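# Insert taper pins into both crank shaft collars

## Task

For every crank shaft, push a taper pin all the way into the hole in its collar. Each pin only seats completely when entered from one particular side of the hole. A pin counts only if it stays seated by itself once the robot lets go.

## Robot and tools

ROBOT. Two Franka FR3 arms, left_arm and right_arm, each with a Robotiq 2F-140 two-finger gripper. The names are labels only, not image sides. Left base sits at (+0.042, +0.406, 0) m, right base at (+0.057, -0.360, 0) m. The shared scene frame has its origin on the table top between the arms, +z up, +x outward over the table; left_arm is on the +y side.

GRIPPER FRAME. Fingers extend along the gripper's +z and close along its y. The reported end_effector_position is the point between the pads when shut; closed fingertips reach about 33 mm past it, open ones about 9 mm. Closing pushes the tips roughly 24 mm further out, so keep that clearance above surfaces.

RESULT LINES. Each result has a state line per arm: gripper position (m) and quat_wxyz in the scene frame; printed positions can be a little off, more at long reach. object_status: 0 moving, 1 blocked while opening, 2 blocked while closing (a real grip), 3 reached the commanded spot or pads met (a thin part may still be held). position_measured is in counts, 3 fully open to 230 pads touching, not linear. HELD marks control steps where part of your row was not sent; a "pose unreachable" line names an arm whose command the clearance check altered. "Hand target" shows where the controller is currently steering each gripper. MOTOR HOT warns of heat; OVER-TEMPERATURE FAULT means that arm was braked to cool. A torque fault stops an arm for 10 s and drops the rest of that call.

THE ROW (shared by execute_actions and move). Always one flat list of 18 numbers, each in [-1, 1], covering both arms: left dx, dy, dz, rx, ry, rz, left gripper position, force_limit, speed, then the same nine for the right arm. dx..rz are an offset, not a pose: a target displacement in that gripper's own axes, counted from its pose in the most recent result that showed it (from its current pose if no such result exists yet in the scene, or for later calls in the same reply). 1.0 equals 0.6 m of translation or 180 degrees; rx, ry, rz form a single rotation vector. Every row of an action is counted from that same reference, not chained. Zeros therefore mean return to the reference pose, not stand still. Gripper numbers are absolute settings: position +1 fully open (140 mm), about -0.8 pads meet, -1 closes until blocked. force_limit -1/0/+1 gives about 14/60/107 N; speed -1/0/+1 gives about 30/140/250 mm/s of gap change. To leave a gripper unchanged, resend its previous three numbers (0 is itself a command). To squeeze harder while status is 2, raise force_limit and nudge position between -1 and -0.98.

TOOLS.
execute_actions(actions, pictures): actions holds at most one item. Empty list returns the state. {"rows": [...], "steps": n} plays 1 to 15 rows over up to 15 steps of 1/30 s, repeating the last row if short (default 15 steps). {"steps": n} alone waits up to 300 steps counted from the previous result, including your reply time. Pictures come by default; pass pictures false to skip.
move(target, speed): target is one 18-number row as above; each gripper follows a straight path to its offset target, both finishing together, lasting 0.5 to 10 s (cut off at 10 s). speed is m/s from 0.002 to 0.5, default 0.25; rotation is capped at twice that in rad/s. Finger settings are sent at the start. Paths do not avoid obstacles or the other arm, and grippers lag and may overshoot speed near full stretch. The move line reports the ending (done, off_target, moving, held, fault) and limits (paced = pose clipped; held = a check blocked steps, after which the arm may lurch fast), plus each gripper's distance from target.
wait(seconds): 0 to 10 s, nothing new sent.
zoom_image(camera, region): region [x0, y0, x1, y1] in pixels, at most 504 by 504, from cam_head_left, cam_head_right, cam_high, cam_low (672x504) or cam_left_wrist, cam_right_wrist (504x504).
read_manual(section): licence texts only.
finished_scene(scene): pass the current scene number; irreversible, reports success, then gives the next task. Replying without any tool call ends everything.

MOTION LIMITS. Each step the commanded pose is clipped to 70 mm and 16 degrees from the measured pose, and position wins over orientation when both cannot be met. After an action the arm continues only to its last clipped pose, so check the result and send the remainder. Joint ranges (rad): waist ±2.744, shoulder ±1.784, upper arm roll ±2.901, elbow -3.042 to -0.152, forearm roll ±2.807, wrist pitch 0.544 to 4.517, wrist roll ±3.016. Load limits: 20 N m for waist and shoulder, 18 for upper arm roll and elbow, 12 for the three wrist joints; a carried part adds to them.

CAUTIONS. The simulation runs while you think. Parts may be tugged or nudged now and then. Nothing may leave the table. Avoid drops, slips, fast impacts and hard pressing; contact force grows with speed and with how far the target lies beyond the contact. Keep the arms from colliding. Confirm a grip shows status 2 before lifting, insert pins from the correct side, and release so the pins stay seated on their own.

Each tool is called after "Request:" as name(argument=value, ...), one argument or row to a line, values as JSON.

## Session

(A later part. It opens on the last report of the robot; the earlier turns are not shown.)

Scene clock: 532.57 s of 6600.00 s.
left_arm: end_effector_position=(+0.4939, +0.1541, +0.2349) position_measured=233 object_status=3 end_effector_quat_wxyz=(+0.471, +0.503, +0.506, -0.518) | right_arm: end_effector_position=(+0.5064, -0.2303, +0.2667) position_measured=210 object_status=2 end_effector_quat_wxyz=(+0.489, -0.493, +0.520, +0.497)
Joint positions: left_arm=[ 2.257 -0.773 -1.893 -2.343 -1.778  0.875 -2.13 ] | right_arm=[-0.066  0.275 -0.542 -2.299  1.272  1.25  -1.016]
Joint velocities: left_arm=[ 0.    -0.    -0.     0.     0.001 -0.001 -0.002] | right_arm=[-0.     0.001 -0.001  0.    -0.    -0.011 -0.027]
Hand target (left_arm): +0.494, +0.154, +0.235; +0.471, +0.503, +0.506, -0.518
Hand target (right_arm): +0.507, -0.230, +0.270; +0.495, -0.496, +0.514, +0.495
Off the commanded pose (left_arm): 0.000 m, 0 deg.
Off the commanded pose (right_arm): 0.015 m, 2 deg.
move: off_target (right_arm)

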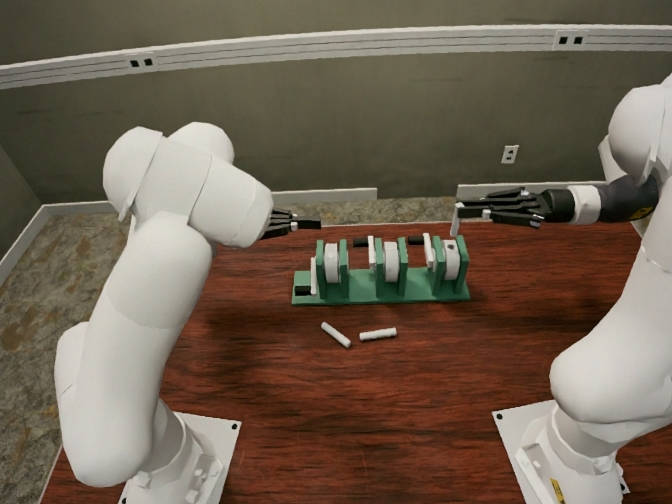

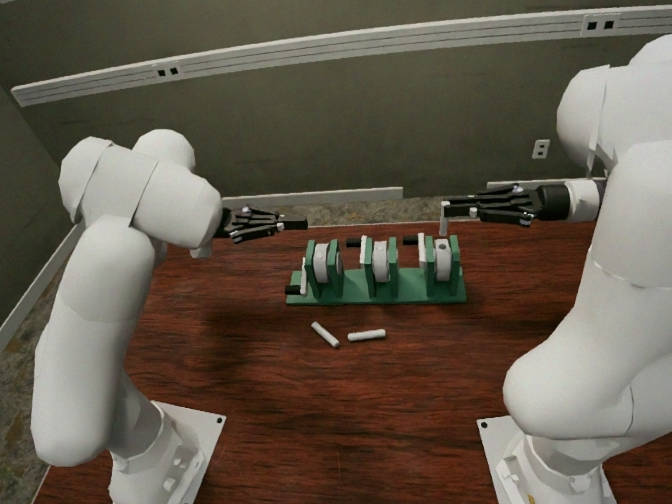

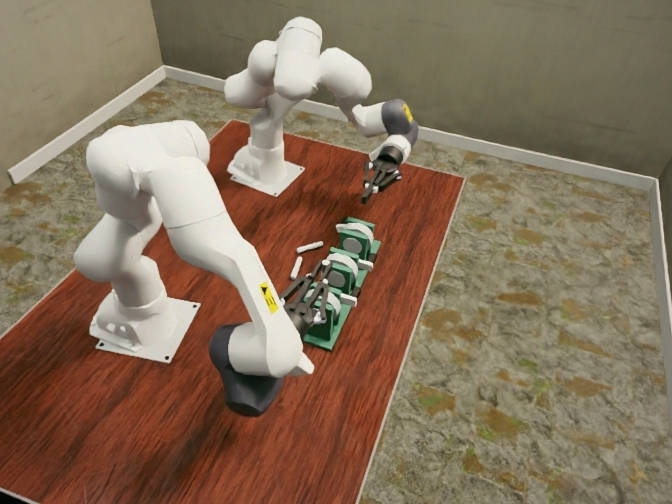

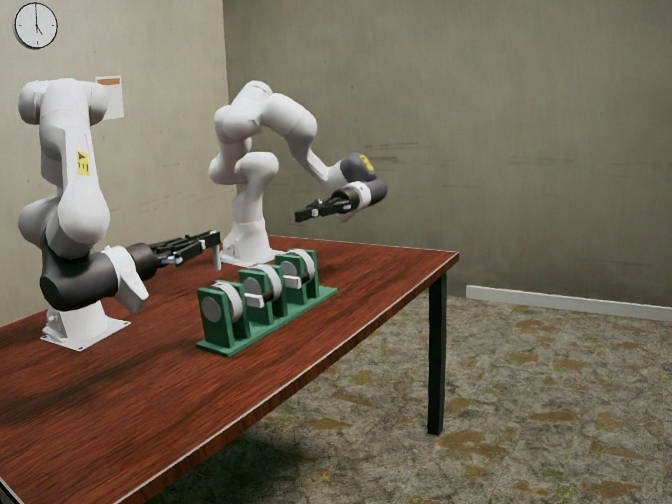

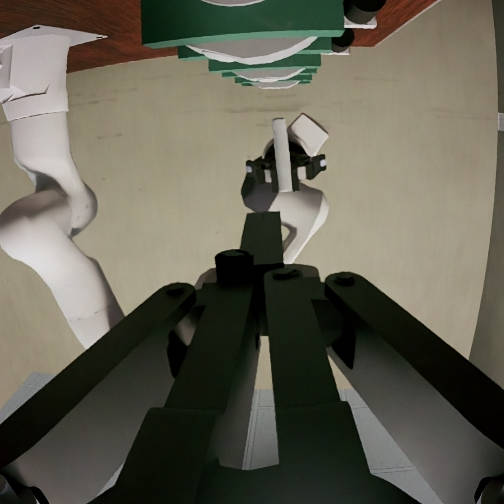

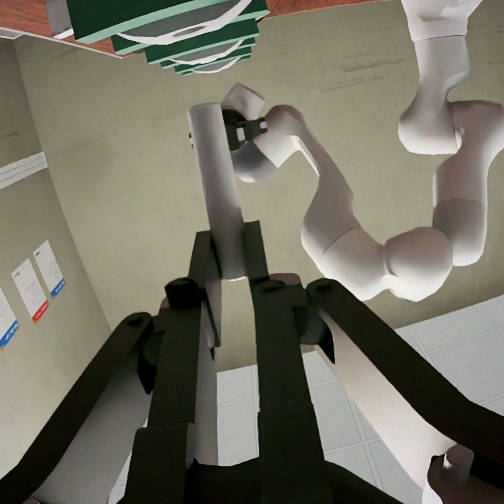

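Request:
move(
  target=[0,0,0,0,0,0,-0.85,0,0, 0.045,0.010,0.013,0,-0.005,-0.0255,-1,0.3,-0.6],
  speed=0.05,
)

Request:
zoom_image(
  camera="cam_right_wrist",
  region=[90, 0, 330, 240],
)

Request:
zoom_image(
  camera="cam_head_left",
  region=[400, 190, 520, 290],
)

Scene clock: 540.93 s of 6600.00 s.
left_arm: end_effector_position=(+0.4939, +0.1541, +0.2349) position_measured=233 object_status=3 end_effector_quat_wxyz=(+0.471, +0.503, +0.506, -0.518) | right_arm: end_effector_position=(+0.4991, -0.2231, +0.2384) position_measured=210 object_status=2 end_effector_quat_wxyz=(+0.508, -0.509, +0.500, +0.483)
Joint positions: left_arm=[ 2.257 -0.773 -1.893 -2.343 -1.778  0.875 -2.13 ] | right_arm=[-0.067  0.337 -0.527 -2.312  1.284  1.249 -1.154]
Joint velocities: left_arm=[ 0.    -0.     0.001  0.    -0.001  0.     0.001] | right_arm=[-0.     0.002  0.002  0.001  0.001 -0.    -0.031]
Hand target (left_arm): +0.494, +0.154, +0.235; +0.471, +0.503, +0.506, -0.518
Hand target (right_arm): +0.499, -0.223, +0.239; +0.512, -0.510, +0.496, +0.481
Off the commanded pose (left_arm): 0.000 m, 0 deg.
Off the commanded pose (right_arm): 0.001 m, 1 deg.
After step 90, 4.07 s passed at rest.
move: done

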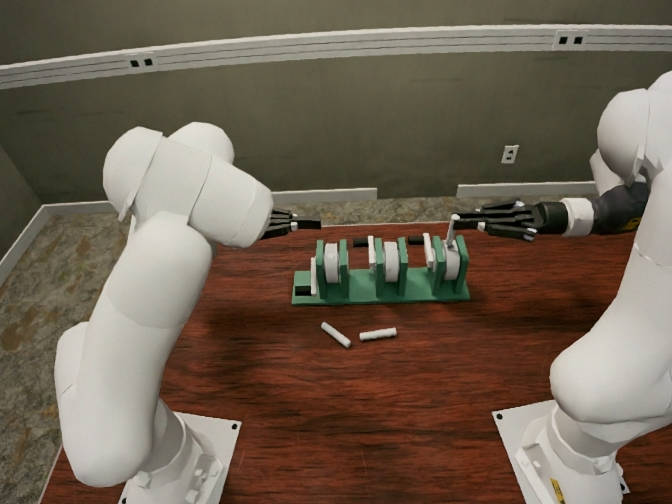

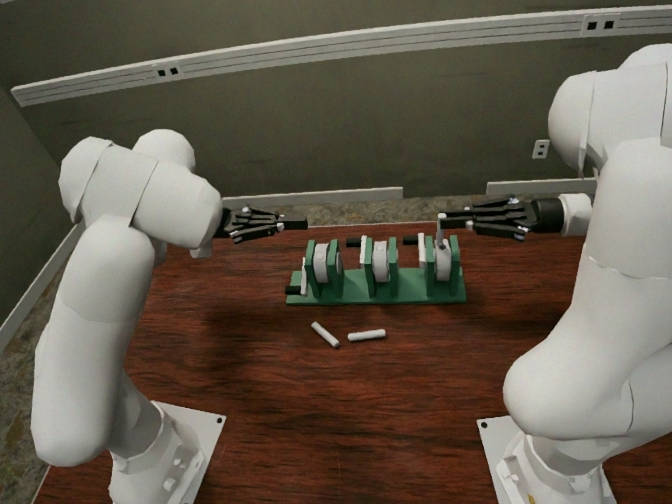

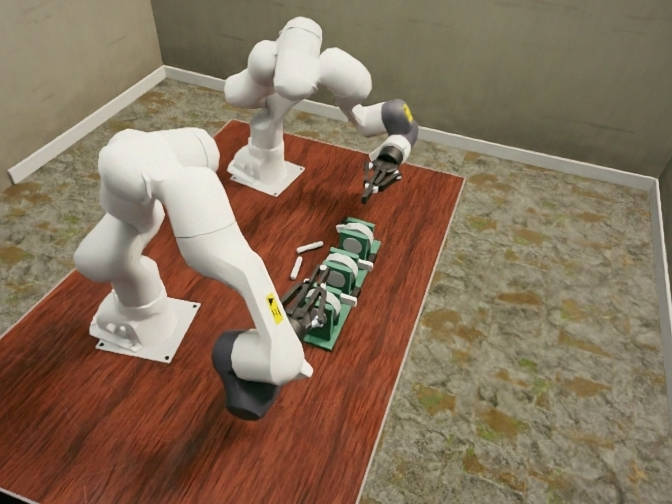

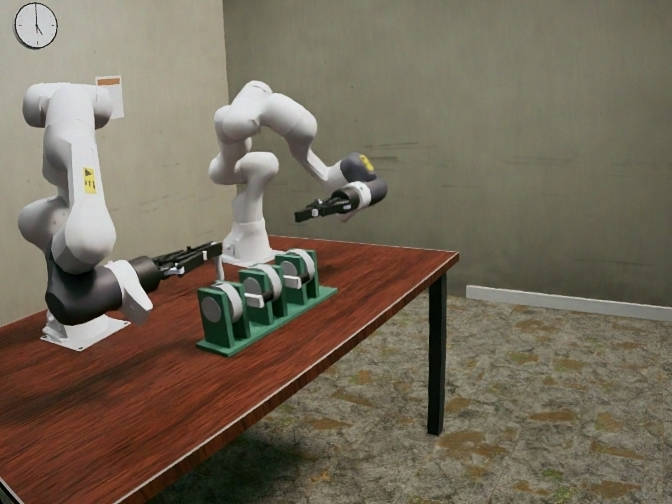

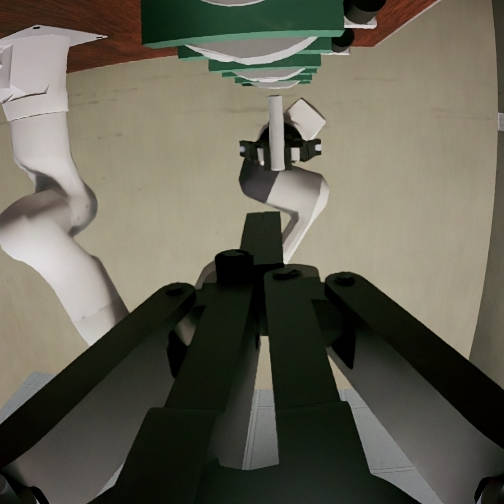

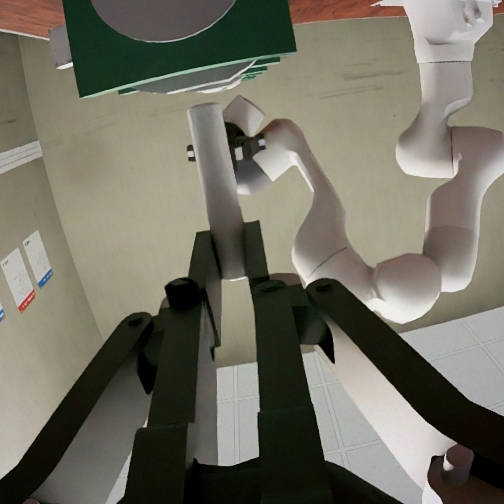

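Region (90, 0, 330, 240) of cam_right_wrist's 504x504 image, scaled by 2.100, with more detail than that image has.

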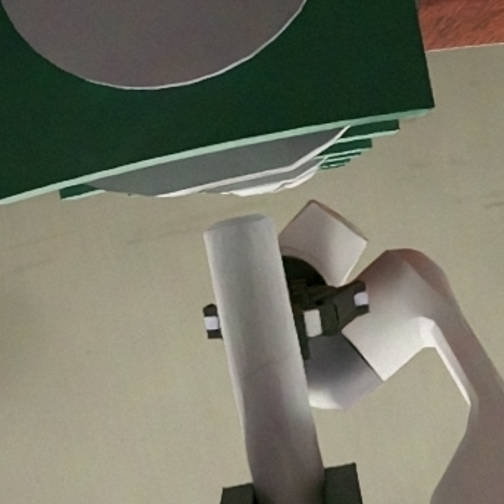

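Region (400, 190, 520, 290) of cam_head_left's 672x504 image, scaled by 4.200, with more detail than that image has.

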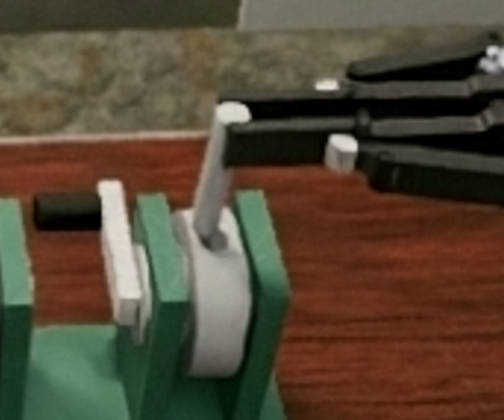

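Request:
zoom_image(
  camera="cam_head_right",
  region=[410, 205, 480, 265],
)

Request:
zoom_image(
  camera="cam_left_wrist",
  region=[220, 50, 340, 180],
)

Region (410, 205, 480, 265) of cam_head_right's 672x504 image, scaled by 7.200, with more detail than that image has; it fills the top 432 rows of this view, and the rest is white.

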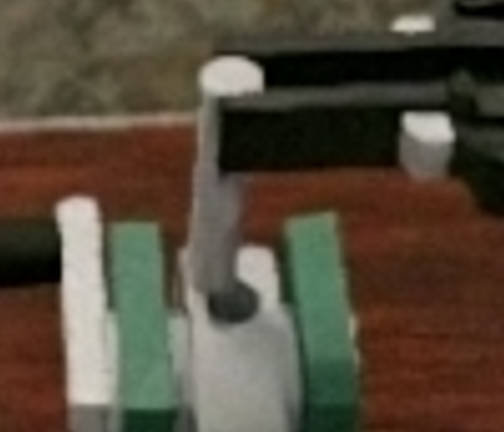

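Region (220, 50, 340, 180) of cam_left_wrist's 504x504 image, scaled by 3.877, with more detail than that image has; it fills the left 465 columns of this view, and the rest is white.

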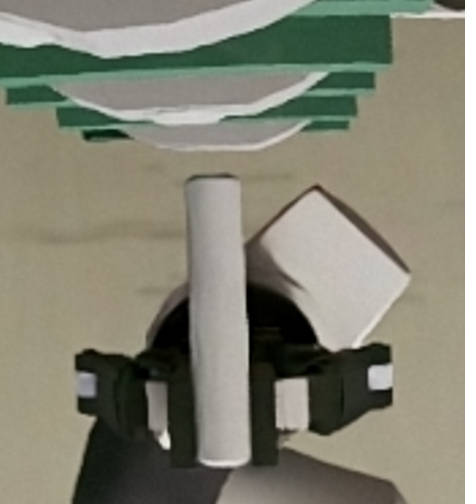

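Request:
move(
  target=[0,0,0,0,0,0,-0.85,0,0, 0.003,0.004,-0.0115,0,0,-0.011,-1,0.3,-0.6],
  speed=0.02,
)

Request:
zoom_image(
  camera="cam_head_right",
  region=[410, 205, 480, 265],
)

Request:
zoom_image(
  camera="cam_left_wrist",
  region=[220, 50, 340, 180],
)

Scene clock: 552.80 s of 6600.00 s.
left_arm: end_effector_position=(+0.4939, +0.1541, +0.2349) position_measured=233 object_status=3 end_effector_quat_wxyz=(+0.471, +0.503, +0.506, -0.518) | right_arm: end_effector_position=(+0.4968, -0.2292, +0.2345) position_measured=210 object_status=2 end_effector_quat_wxyz=(+0.512, -0.515, +0.496, +0.476)
Joint positions: left_arm=[ 2.257 -0.773 -1.893 -2.343 -1.778  0.875 -2.13 ] | right_arm=[-0.081  0.344 -0.527 -2.311  1.272  1.247 -1.185]
Joint velocities: left_arm=[-0.001 -0.001  0.    -0.001 -0.001 -0.001  0.001] | right_arm=[-0.007  0.    -0.001  0.001 -0.004 -0.001 -0.021]
Hand target (left_arm): +0.494, +0.154, +0.235; +0.471, +0.503, +0.506, -0.518
Hand target (right_arm): +0.497, -0.230, +0.236; +0.516, -0.517, +0.492, +0.474
Off the commanded pose (left_arm): 0.000 m, 0 deg.
Off the commanded pose (right_arm): 0.002 m, 1 deg.
After step 90, 8.00 s passed at rest.
move: done

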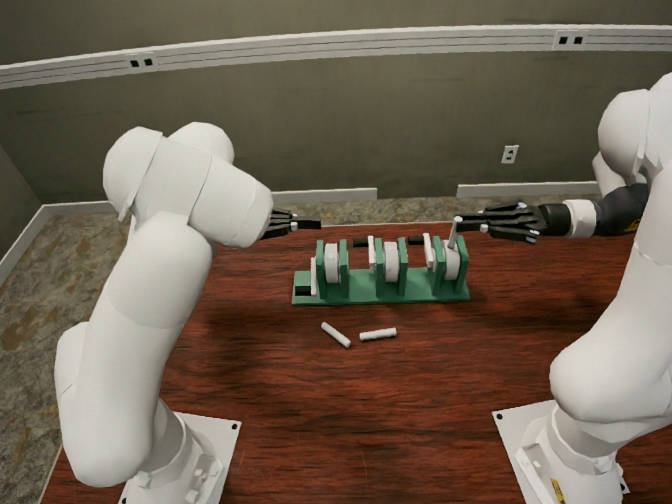

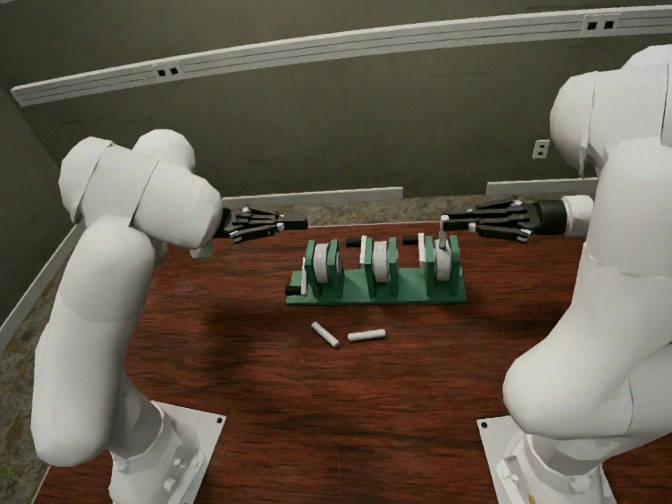

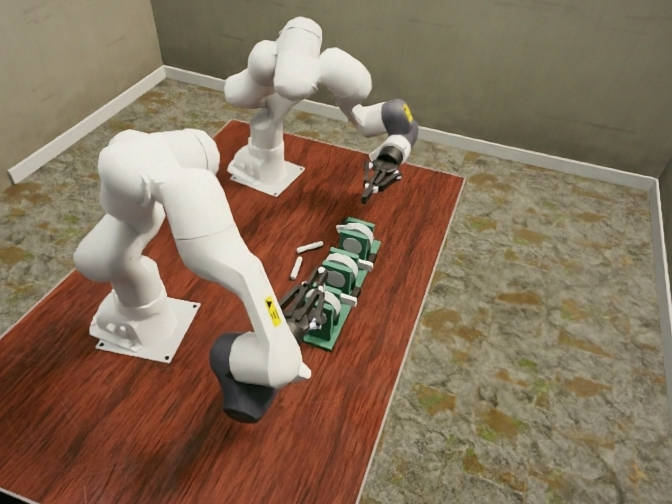

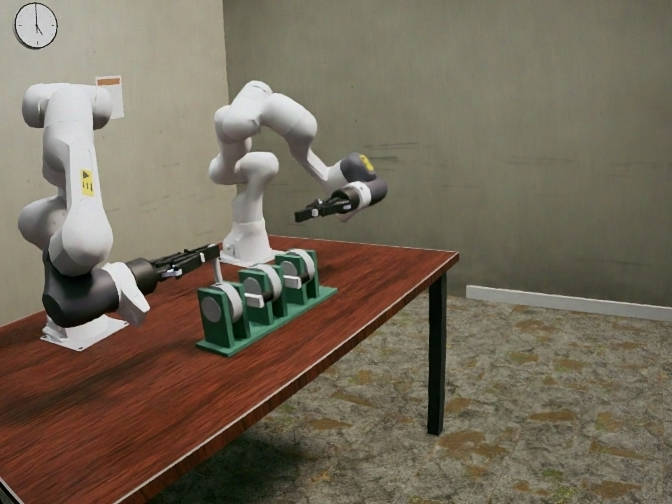

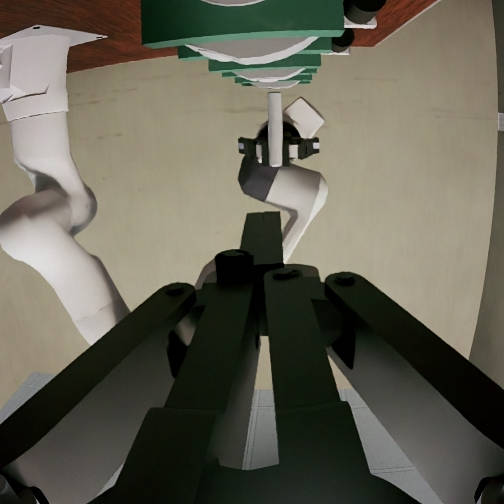

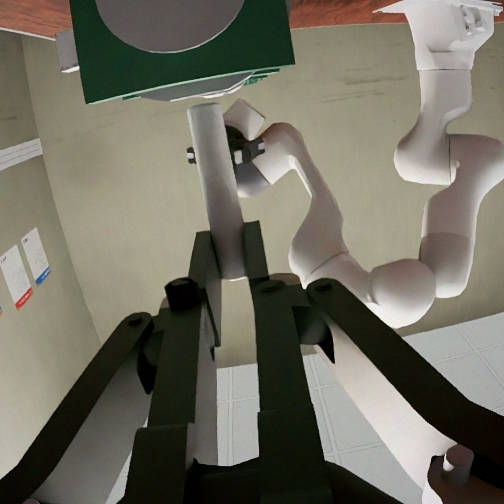

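Region (410, 205, 480, 265) of cam_head_right's 672x504 image, scaled by 7.200, with more detail than that image has; it fills the top 432 rows of this view, and the rest is white.

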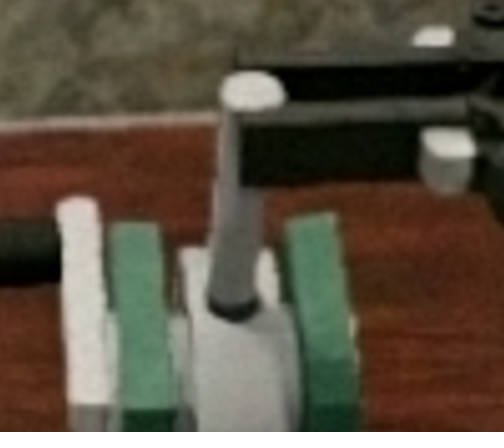

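Region (220, 50, 340, 180) of cam_left_wrist's 504x504 image, scaled by 3.877, with more detail than that image has; it fills the left 465 columns of this view, and the rest is white.

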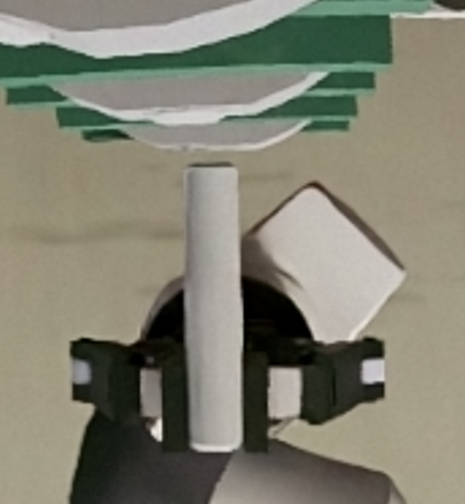

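Request:
move(
  target=[0,0,0,0,0,0,-0.85,0,0, 0.052,0,0,0,0,-0.004,-1,0.3,-0.6],
  speed=0.012,
)

Request:
zoom_image(
  camera="cam_head_right",
  region=[410, 205, 480, 265],
)

Scene clock: 561.80 s of 6600.00 s.
left_arm: end_effector_position=(+0.4939, +0.1541, +0.2349) position_measured=233 object_status=3 end_effector_quat_wxyz=(+0.471, +0.503, +0.506, -0.518) | right_arm: end_effector_position=(+0.4975, -0.2296, +0.2014) position_measured=210 object_status=2 end_effector_quat_wxyz=(+0.512, -0.517, +0.496, +0.474)
Joint positions: left_arm=[ 2.257 -0.773 -1.893 -2.343 -1.778  0.875 -2.13 ] | right_arm=[-0.082  0.435 -0.521 -2.285  1.287  1.242 -1.252]
Joint velocities: left_arm=[ 0.    -0.    -0.001  0.001 -0.002  0.    -0.   ] | right_arm=[-0.001  0.004  0.    -0.001  0.002 -0.002 -0.012]
Hand target (left_arm): +0.494, +0.154, +0.235; +0.471, +0.503, +0.506, -0.518
Hand target (right_arm): +0.498, -0.229, +0.203; +0.515, -0.518, +0.493, +0.473
Off the commanded pose (left_arm): 0.000 m, 0 deg.
Off the commanded pose (right_arm): 0.002 m, 1 deg.
After step 90, 3.17 s passed at rest.
move: done

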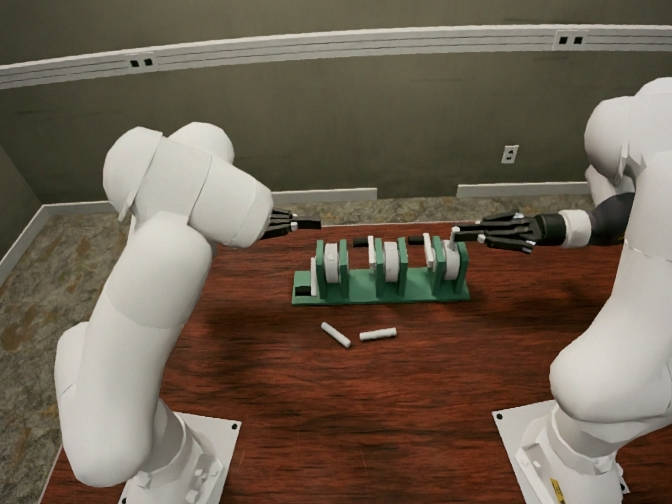

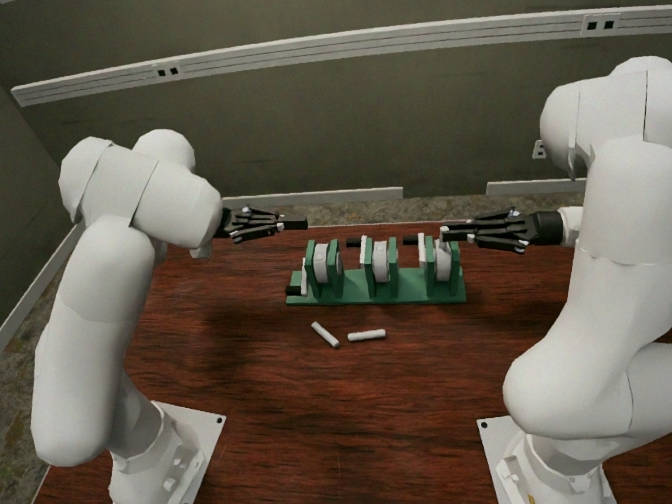

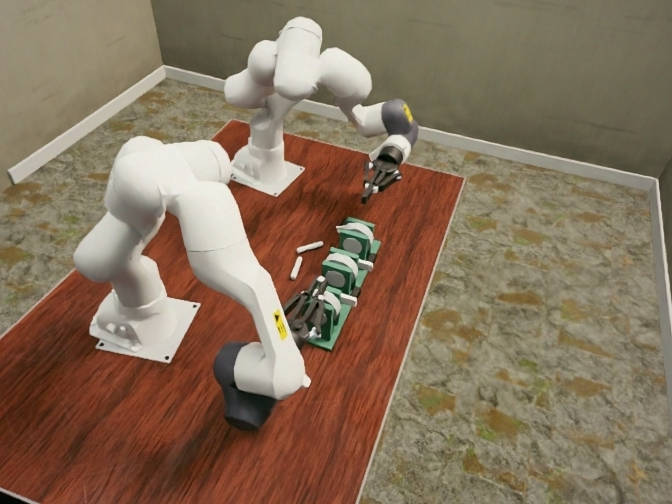

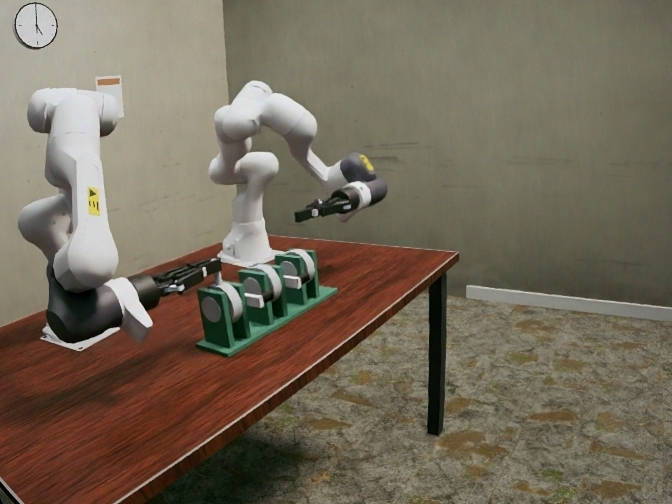

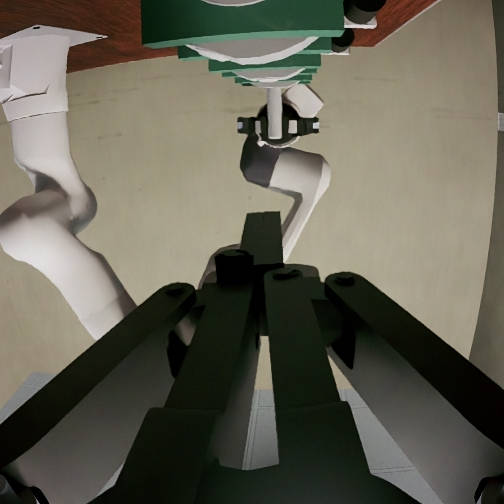

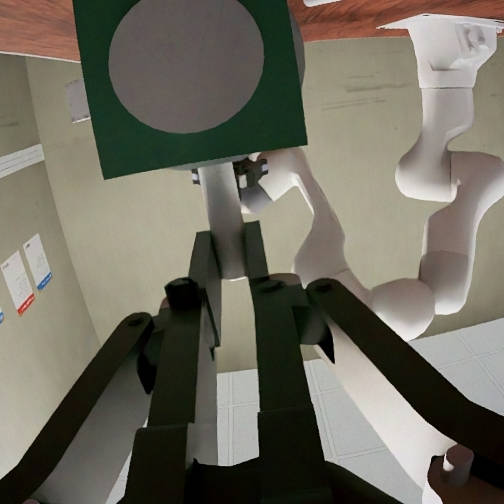

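Region (410, 205, 480, 265) of cam_head_right's 672x504 image, scaled by 7.200, with more detail than that image has; it fills the top 432 rows of this view, and the rest is white.

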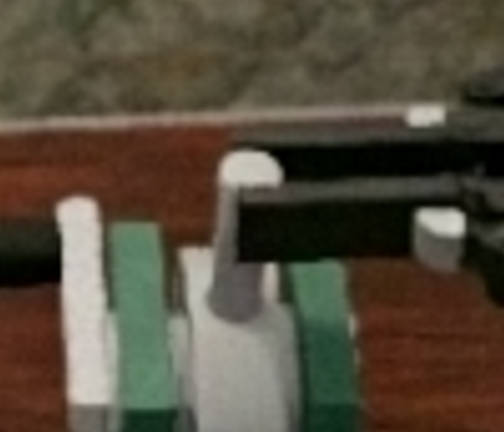

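In the hole. Descend a bit more and release.

Request:
move(
  target=[0,0,0,0,0,0,-0.85,0,0, 0.032,0,0,0,0,-0.002,-1,0.3,-0.6],
  speed=0.012,
)

Request:
move(
  target=[0,0,0,0,0,0,-0.85,0,0, 0,0,0,0,0,0,-0.45,0.3,-0.6],
  speed=0.02,
)

Request:
move(
  target=[0,0,0,0,0,0,-0.85,0,0, -0.09,0,-0.05,0,0,0,-0.45,0.3,-0.6],
  speed=0.08,
)

Request:
zoom_image(
  camera="cam_head_right",
  region=[290, 215, 480, 300],
)

Scene clock: 568.47 s of 6600.00 s.
left_arm: end_effector_position=(+0.4939, +0.1541, +0.2349) position_measured=233 object_status=3 end_effector_quat_wxyz=(+0.471, +0.503, +0.506, -0.518) | right_arm: end_effector_position=(+0.4980, -0.2289, +0.1928) position_measured=210 object_status=2 end_effector_quat_wxyz=(+0.517, -0.515, +0.489, +0.478)
Joint positions: left_arm=[ 2.257 -0.773 -1.893 -2.343 -1.778  0.875 -2.13 ] | right_arm=[-0.082  0.483 -0.52  -2.265  1.3    1.214 -1.283]
Joint velocities: left_arm=[ 0.    -0.002  0.    -0.    -0.    -0.    -0.001] | right_arm=[ 0.002  0.004  0.001  0.002  0.002 -0.005 -0.009]
Hand target (left_arm): +0.494, +0.154, +0.235; +0.471, +0.503, +0.506, -0.518
Hand target (right_arm): +0.498, -0.230, +0.182; +0.513, -0.519, +0.494, +0.472
Off the commanded pose (left_arm): 0.000 m, 0 deg.
Off the commanded pose (right_arm): 0.011 m, 1 deg.
After step 90, 1.87 s passed at rest.
move: off_target (right_arm)

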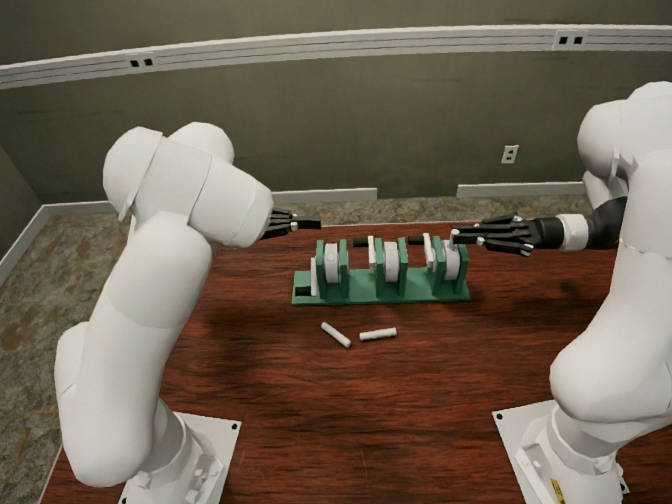

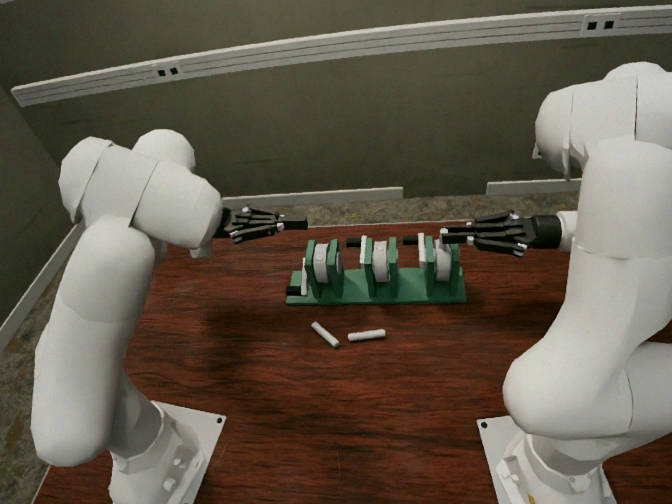

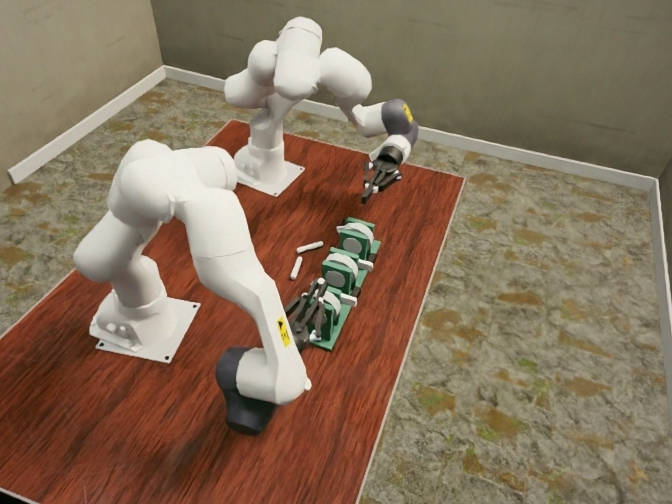

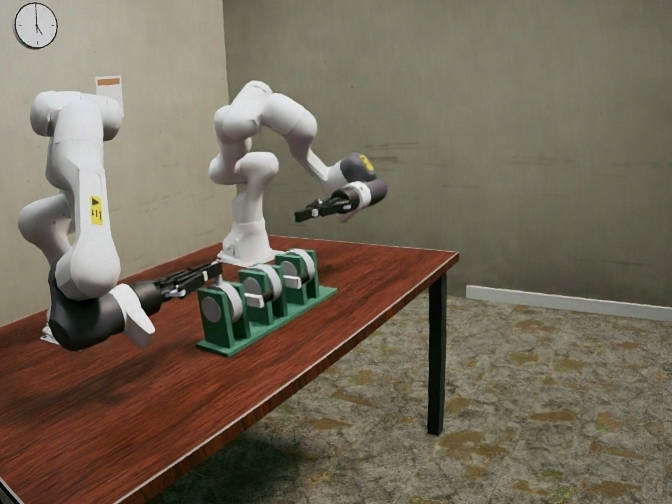

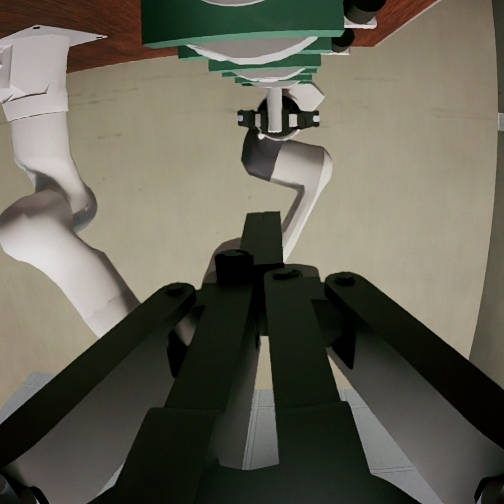

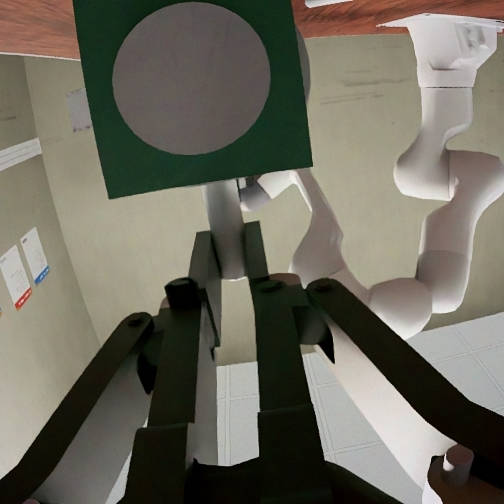

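Scene clock: 568.97 s of 6600.00 s.
left_arm: end_effector_position=(+0.4939, +0.1541, +0.2349) position_measured=233 object_status=3 end_effector_quat_wxyz=(+0.471, +0.503, +0.506, -0.518) | right_arm: end_effector_position=(+0.4979, -0.2287, +0.1930) position_measured=186 object_status=3 end_effector_quat_wxyz=(+0.517, -0.515, +0.489, +0.478)
Joint positions: left_arm=[ 2.257 -0.773 -1.893 -2.343 -1.778  0.875 -2.13 ] | right_arm=[-0.081  0.483 -0.52  -2.265  1.3    1.213 -1.283]
Joint velocities: left_arm=[ 0.    -0.     0.001  0.    -0.001  0.001 -0.001] | right_arm=[ 0.001 -0.     0.    -0.    -0.001 -0.    -0.002]
Hand target (left_arm): +0.494, +0.154, +0.235; +0.471, +0.503, +0.506, -0.518
Hand target (right_arm): +0.498, -0.229, +0.193; +0.517, -0.515, +0.489, +0.478
Off the commanded pose (left_arm): 0.000 m, 0 deg.
Off the commanded pose (right_arm): 0.000 m, 0 deg.
move: done

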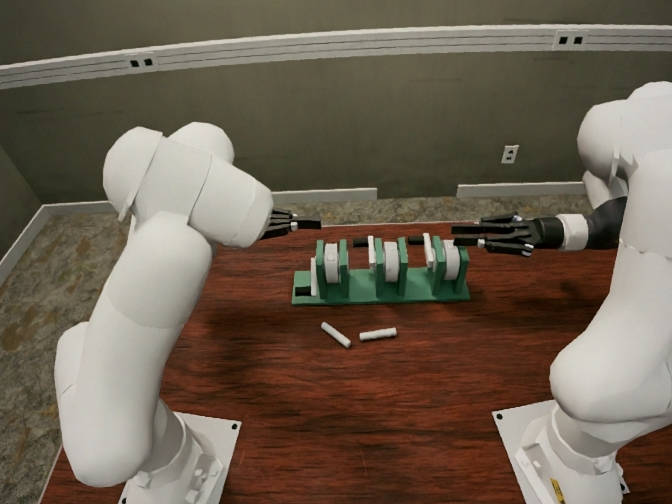

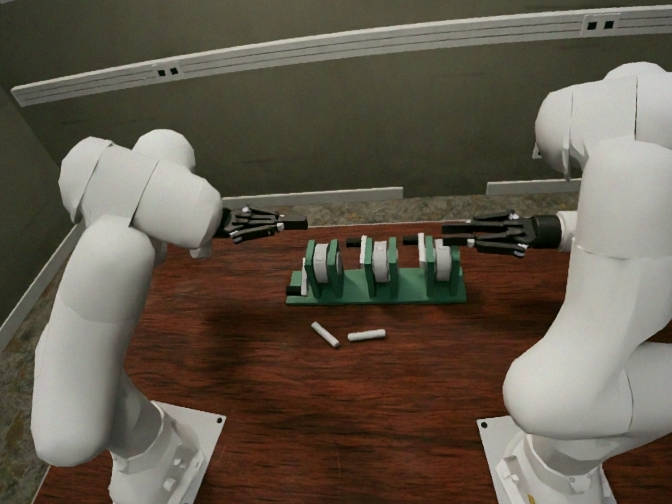

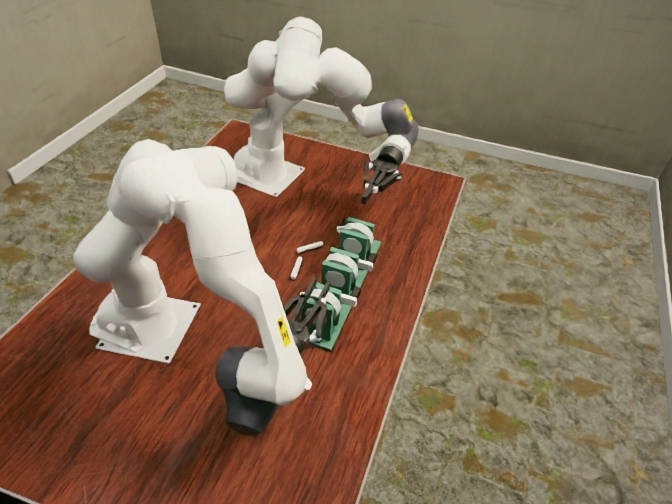

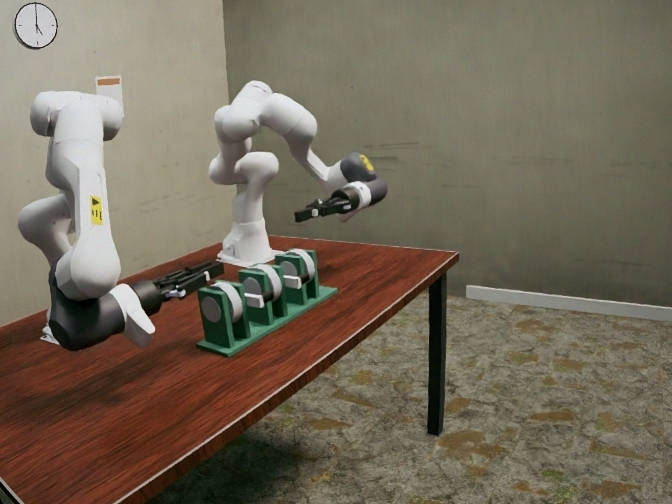

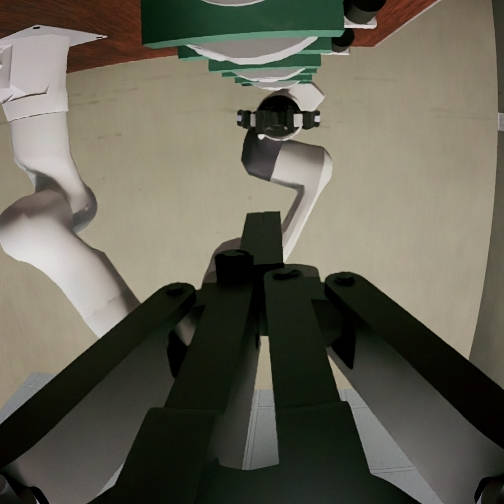

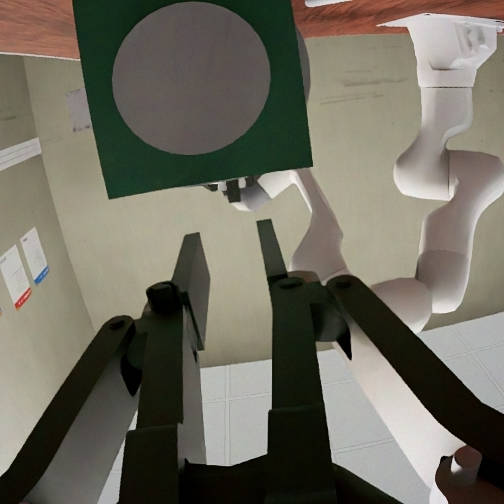

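Scene clock: 570.20 s of 6600.00 s.
left_arm: end_effector_position=(+0.4939, +0.1541, +0.2349) position_measured=233 object_status=3 end_effector_quat_wxyz=(+0.471, +0.503, +0.506, -0.518) | right_arm: end_effector_position=(+0.4951, -0.2580, +0.2458) position_measured=186 object_status=3 end_effector_quat_wxyz=(+0.520, -0.517, +0.487, +0.475)
Joint positions: left_arm=[ 2.257 -0.773 -1.893 -2.343 -1.778  0.875 -2.13 ] | right_arm=[-0.099  0.368 -0.578 -2.265  1.237  1.173 -1.202]
Joint velocities: left_arm=[ 0.     0.001 -0.001 -0.001 -0.001 -0.    -0.001] | right_arm=[ 0.     0.001  0.001 -0.    -0.005 -0.004  0.029]
Hand target (left_arm): +0.494, +0.154, +0.235; +0.471, +0.503, +0.506, -0.518
Hand target (right_arm): +0.495, -0.259, +0.247; +0.517, -0.514, +0.489, +0.478
Off the commanded pose (left_arm): 0.000 m, 0 deg.
Off the commanded pose (right_arm): 0.002 m, 1 deg.
move: done

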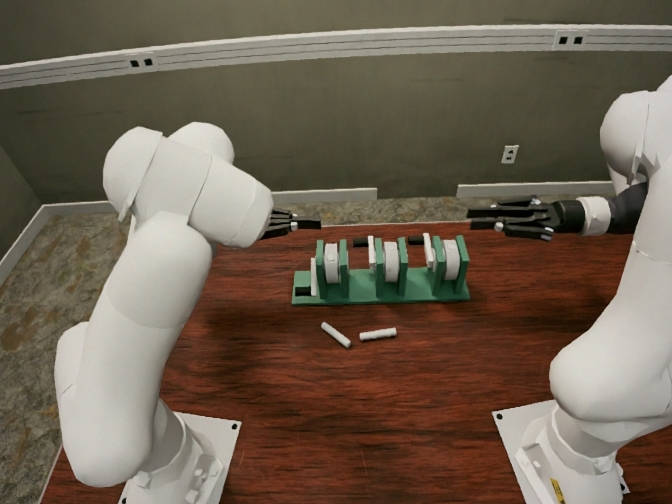

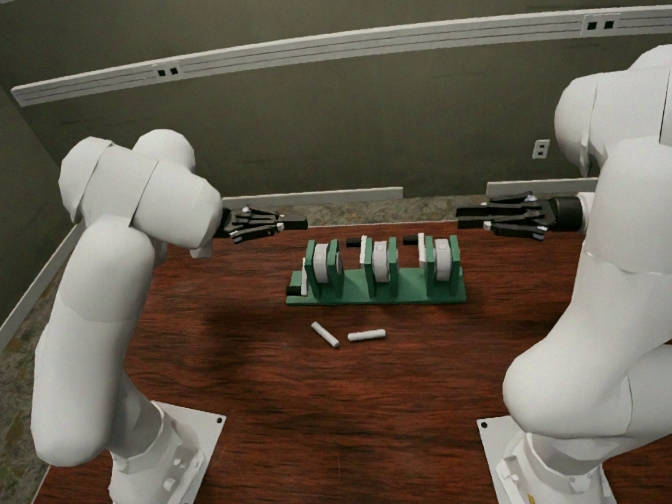

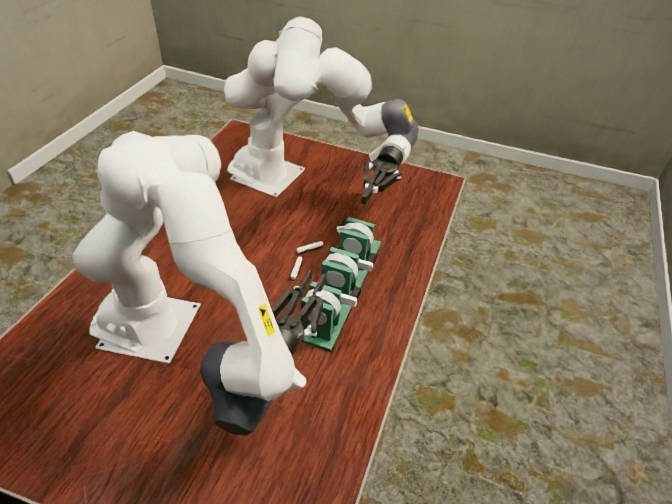

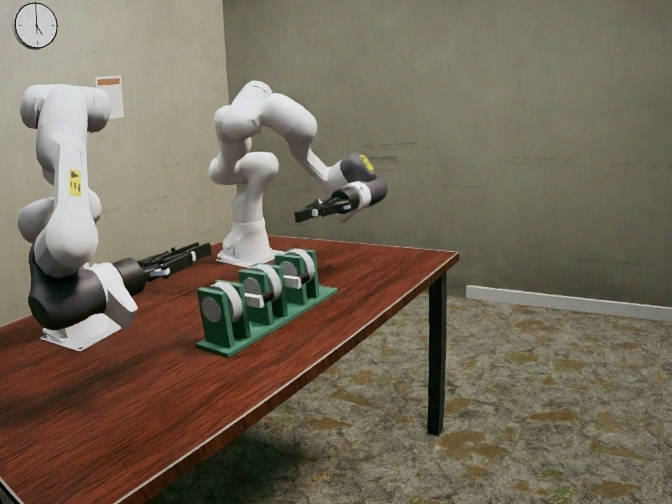

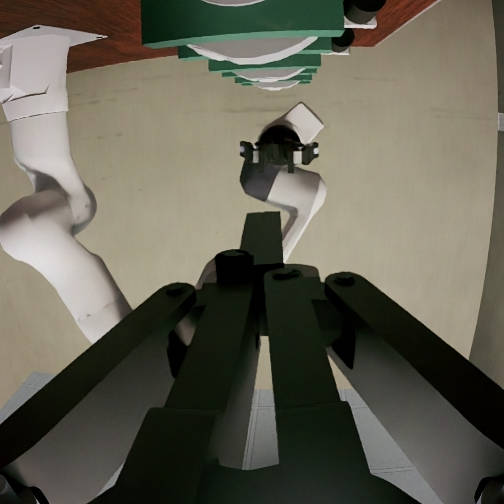

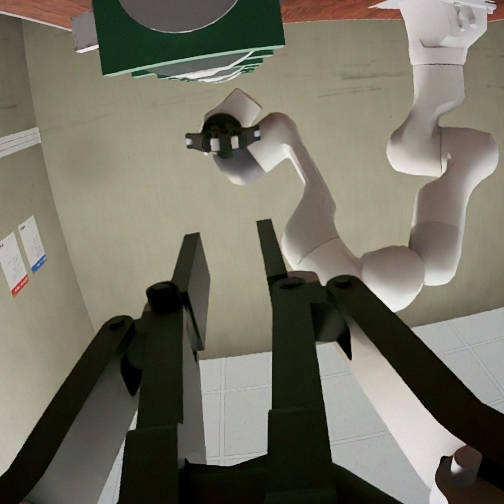

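Region (290, 215, 480, 300) of cam_head_right's 672x504 image, scaled by 2.653, with more detail than that image has; it fills the top 225 rows of this view, and the rest is white.

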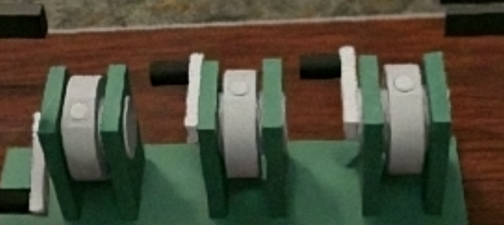

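Request:
zoom_image(
  camera="cam_left_wrist",
  region=[200, 30, 340, 110],
)

Region (200, 30, 340, 110) of cam_left_wrist's 504x504 image, scaled by 3.600, with more detail than that image has; it fills the top 288 rows of this view, and the rest is white.

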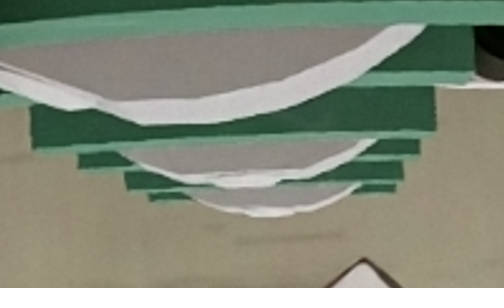

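Request:
finished_scene(
  scene=1,
)

The scene is finished: the task was done.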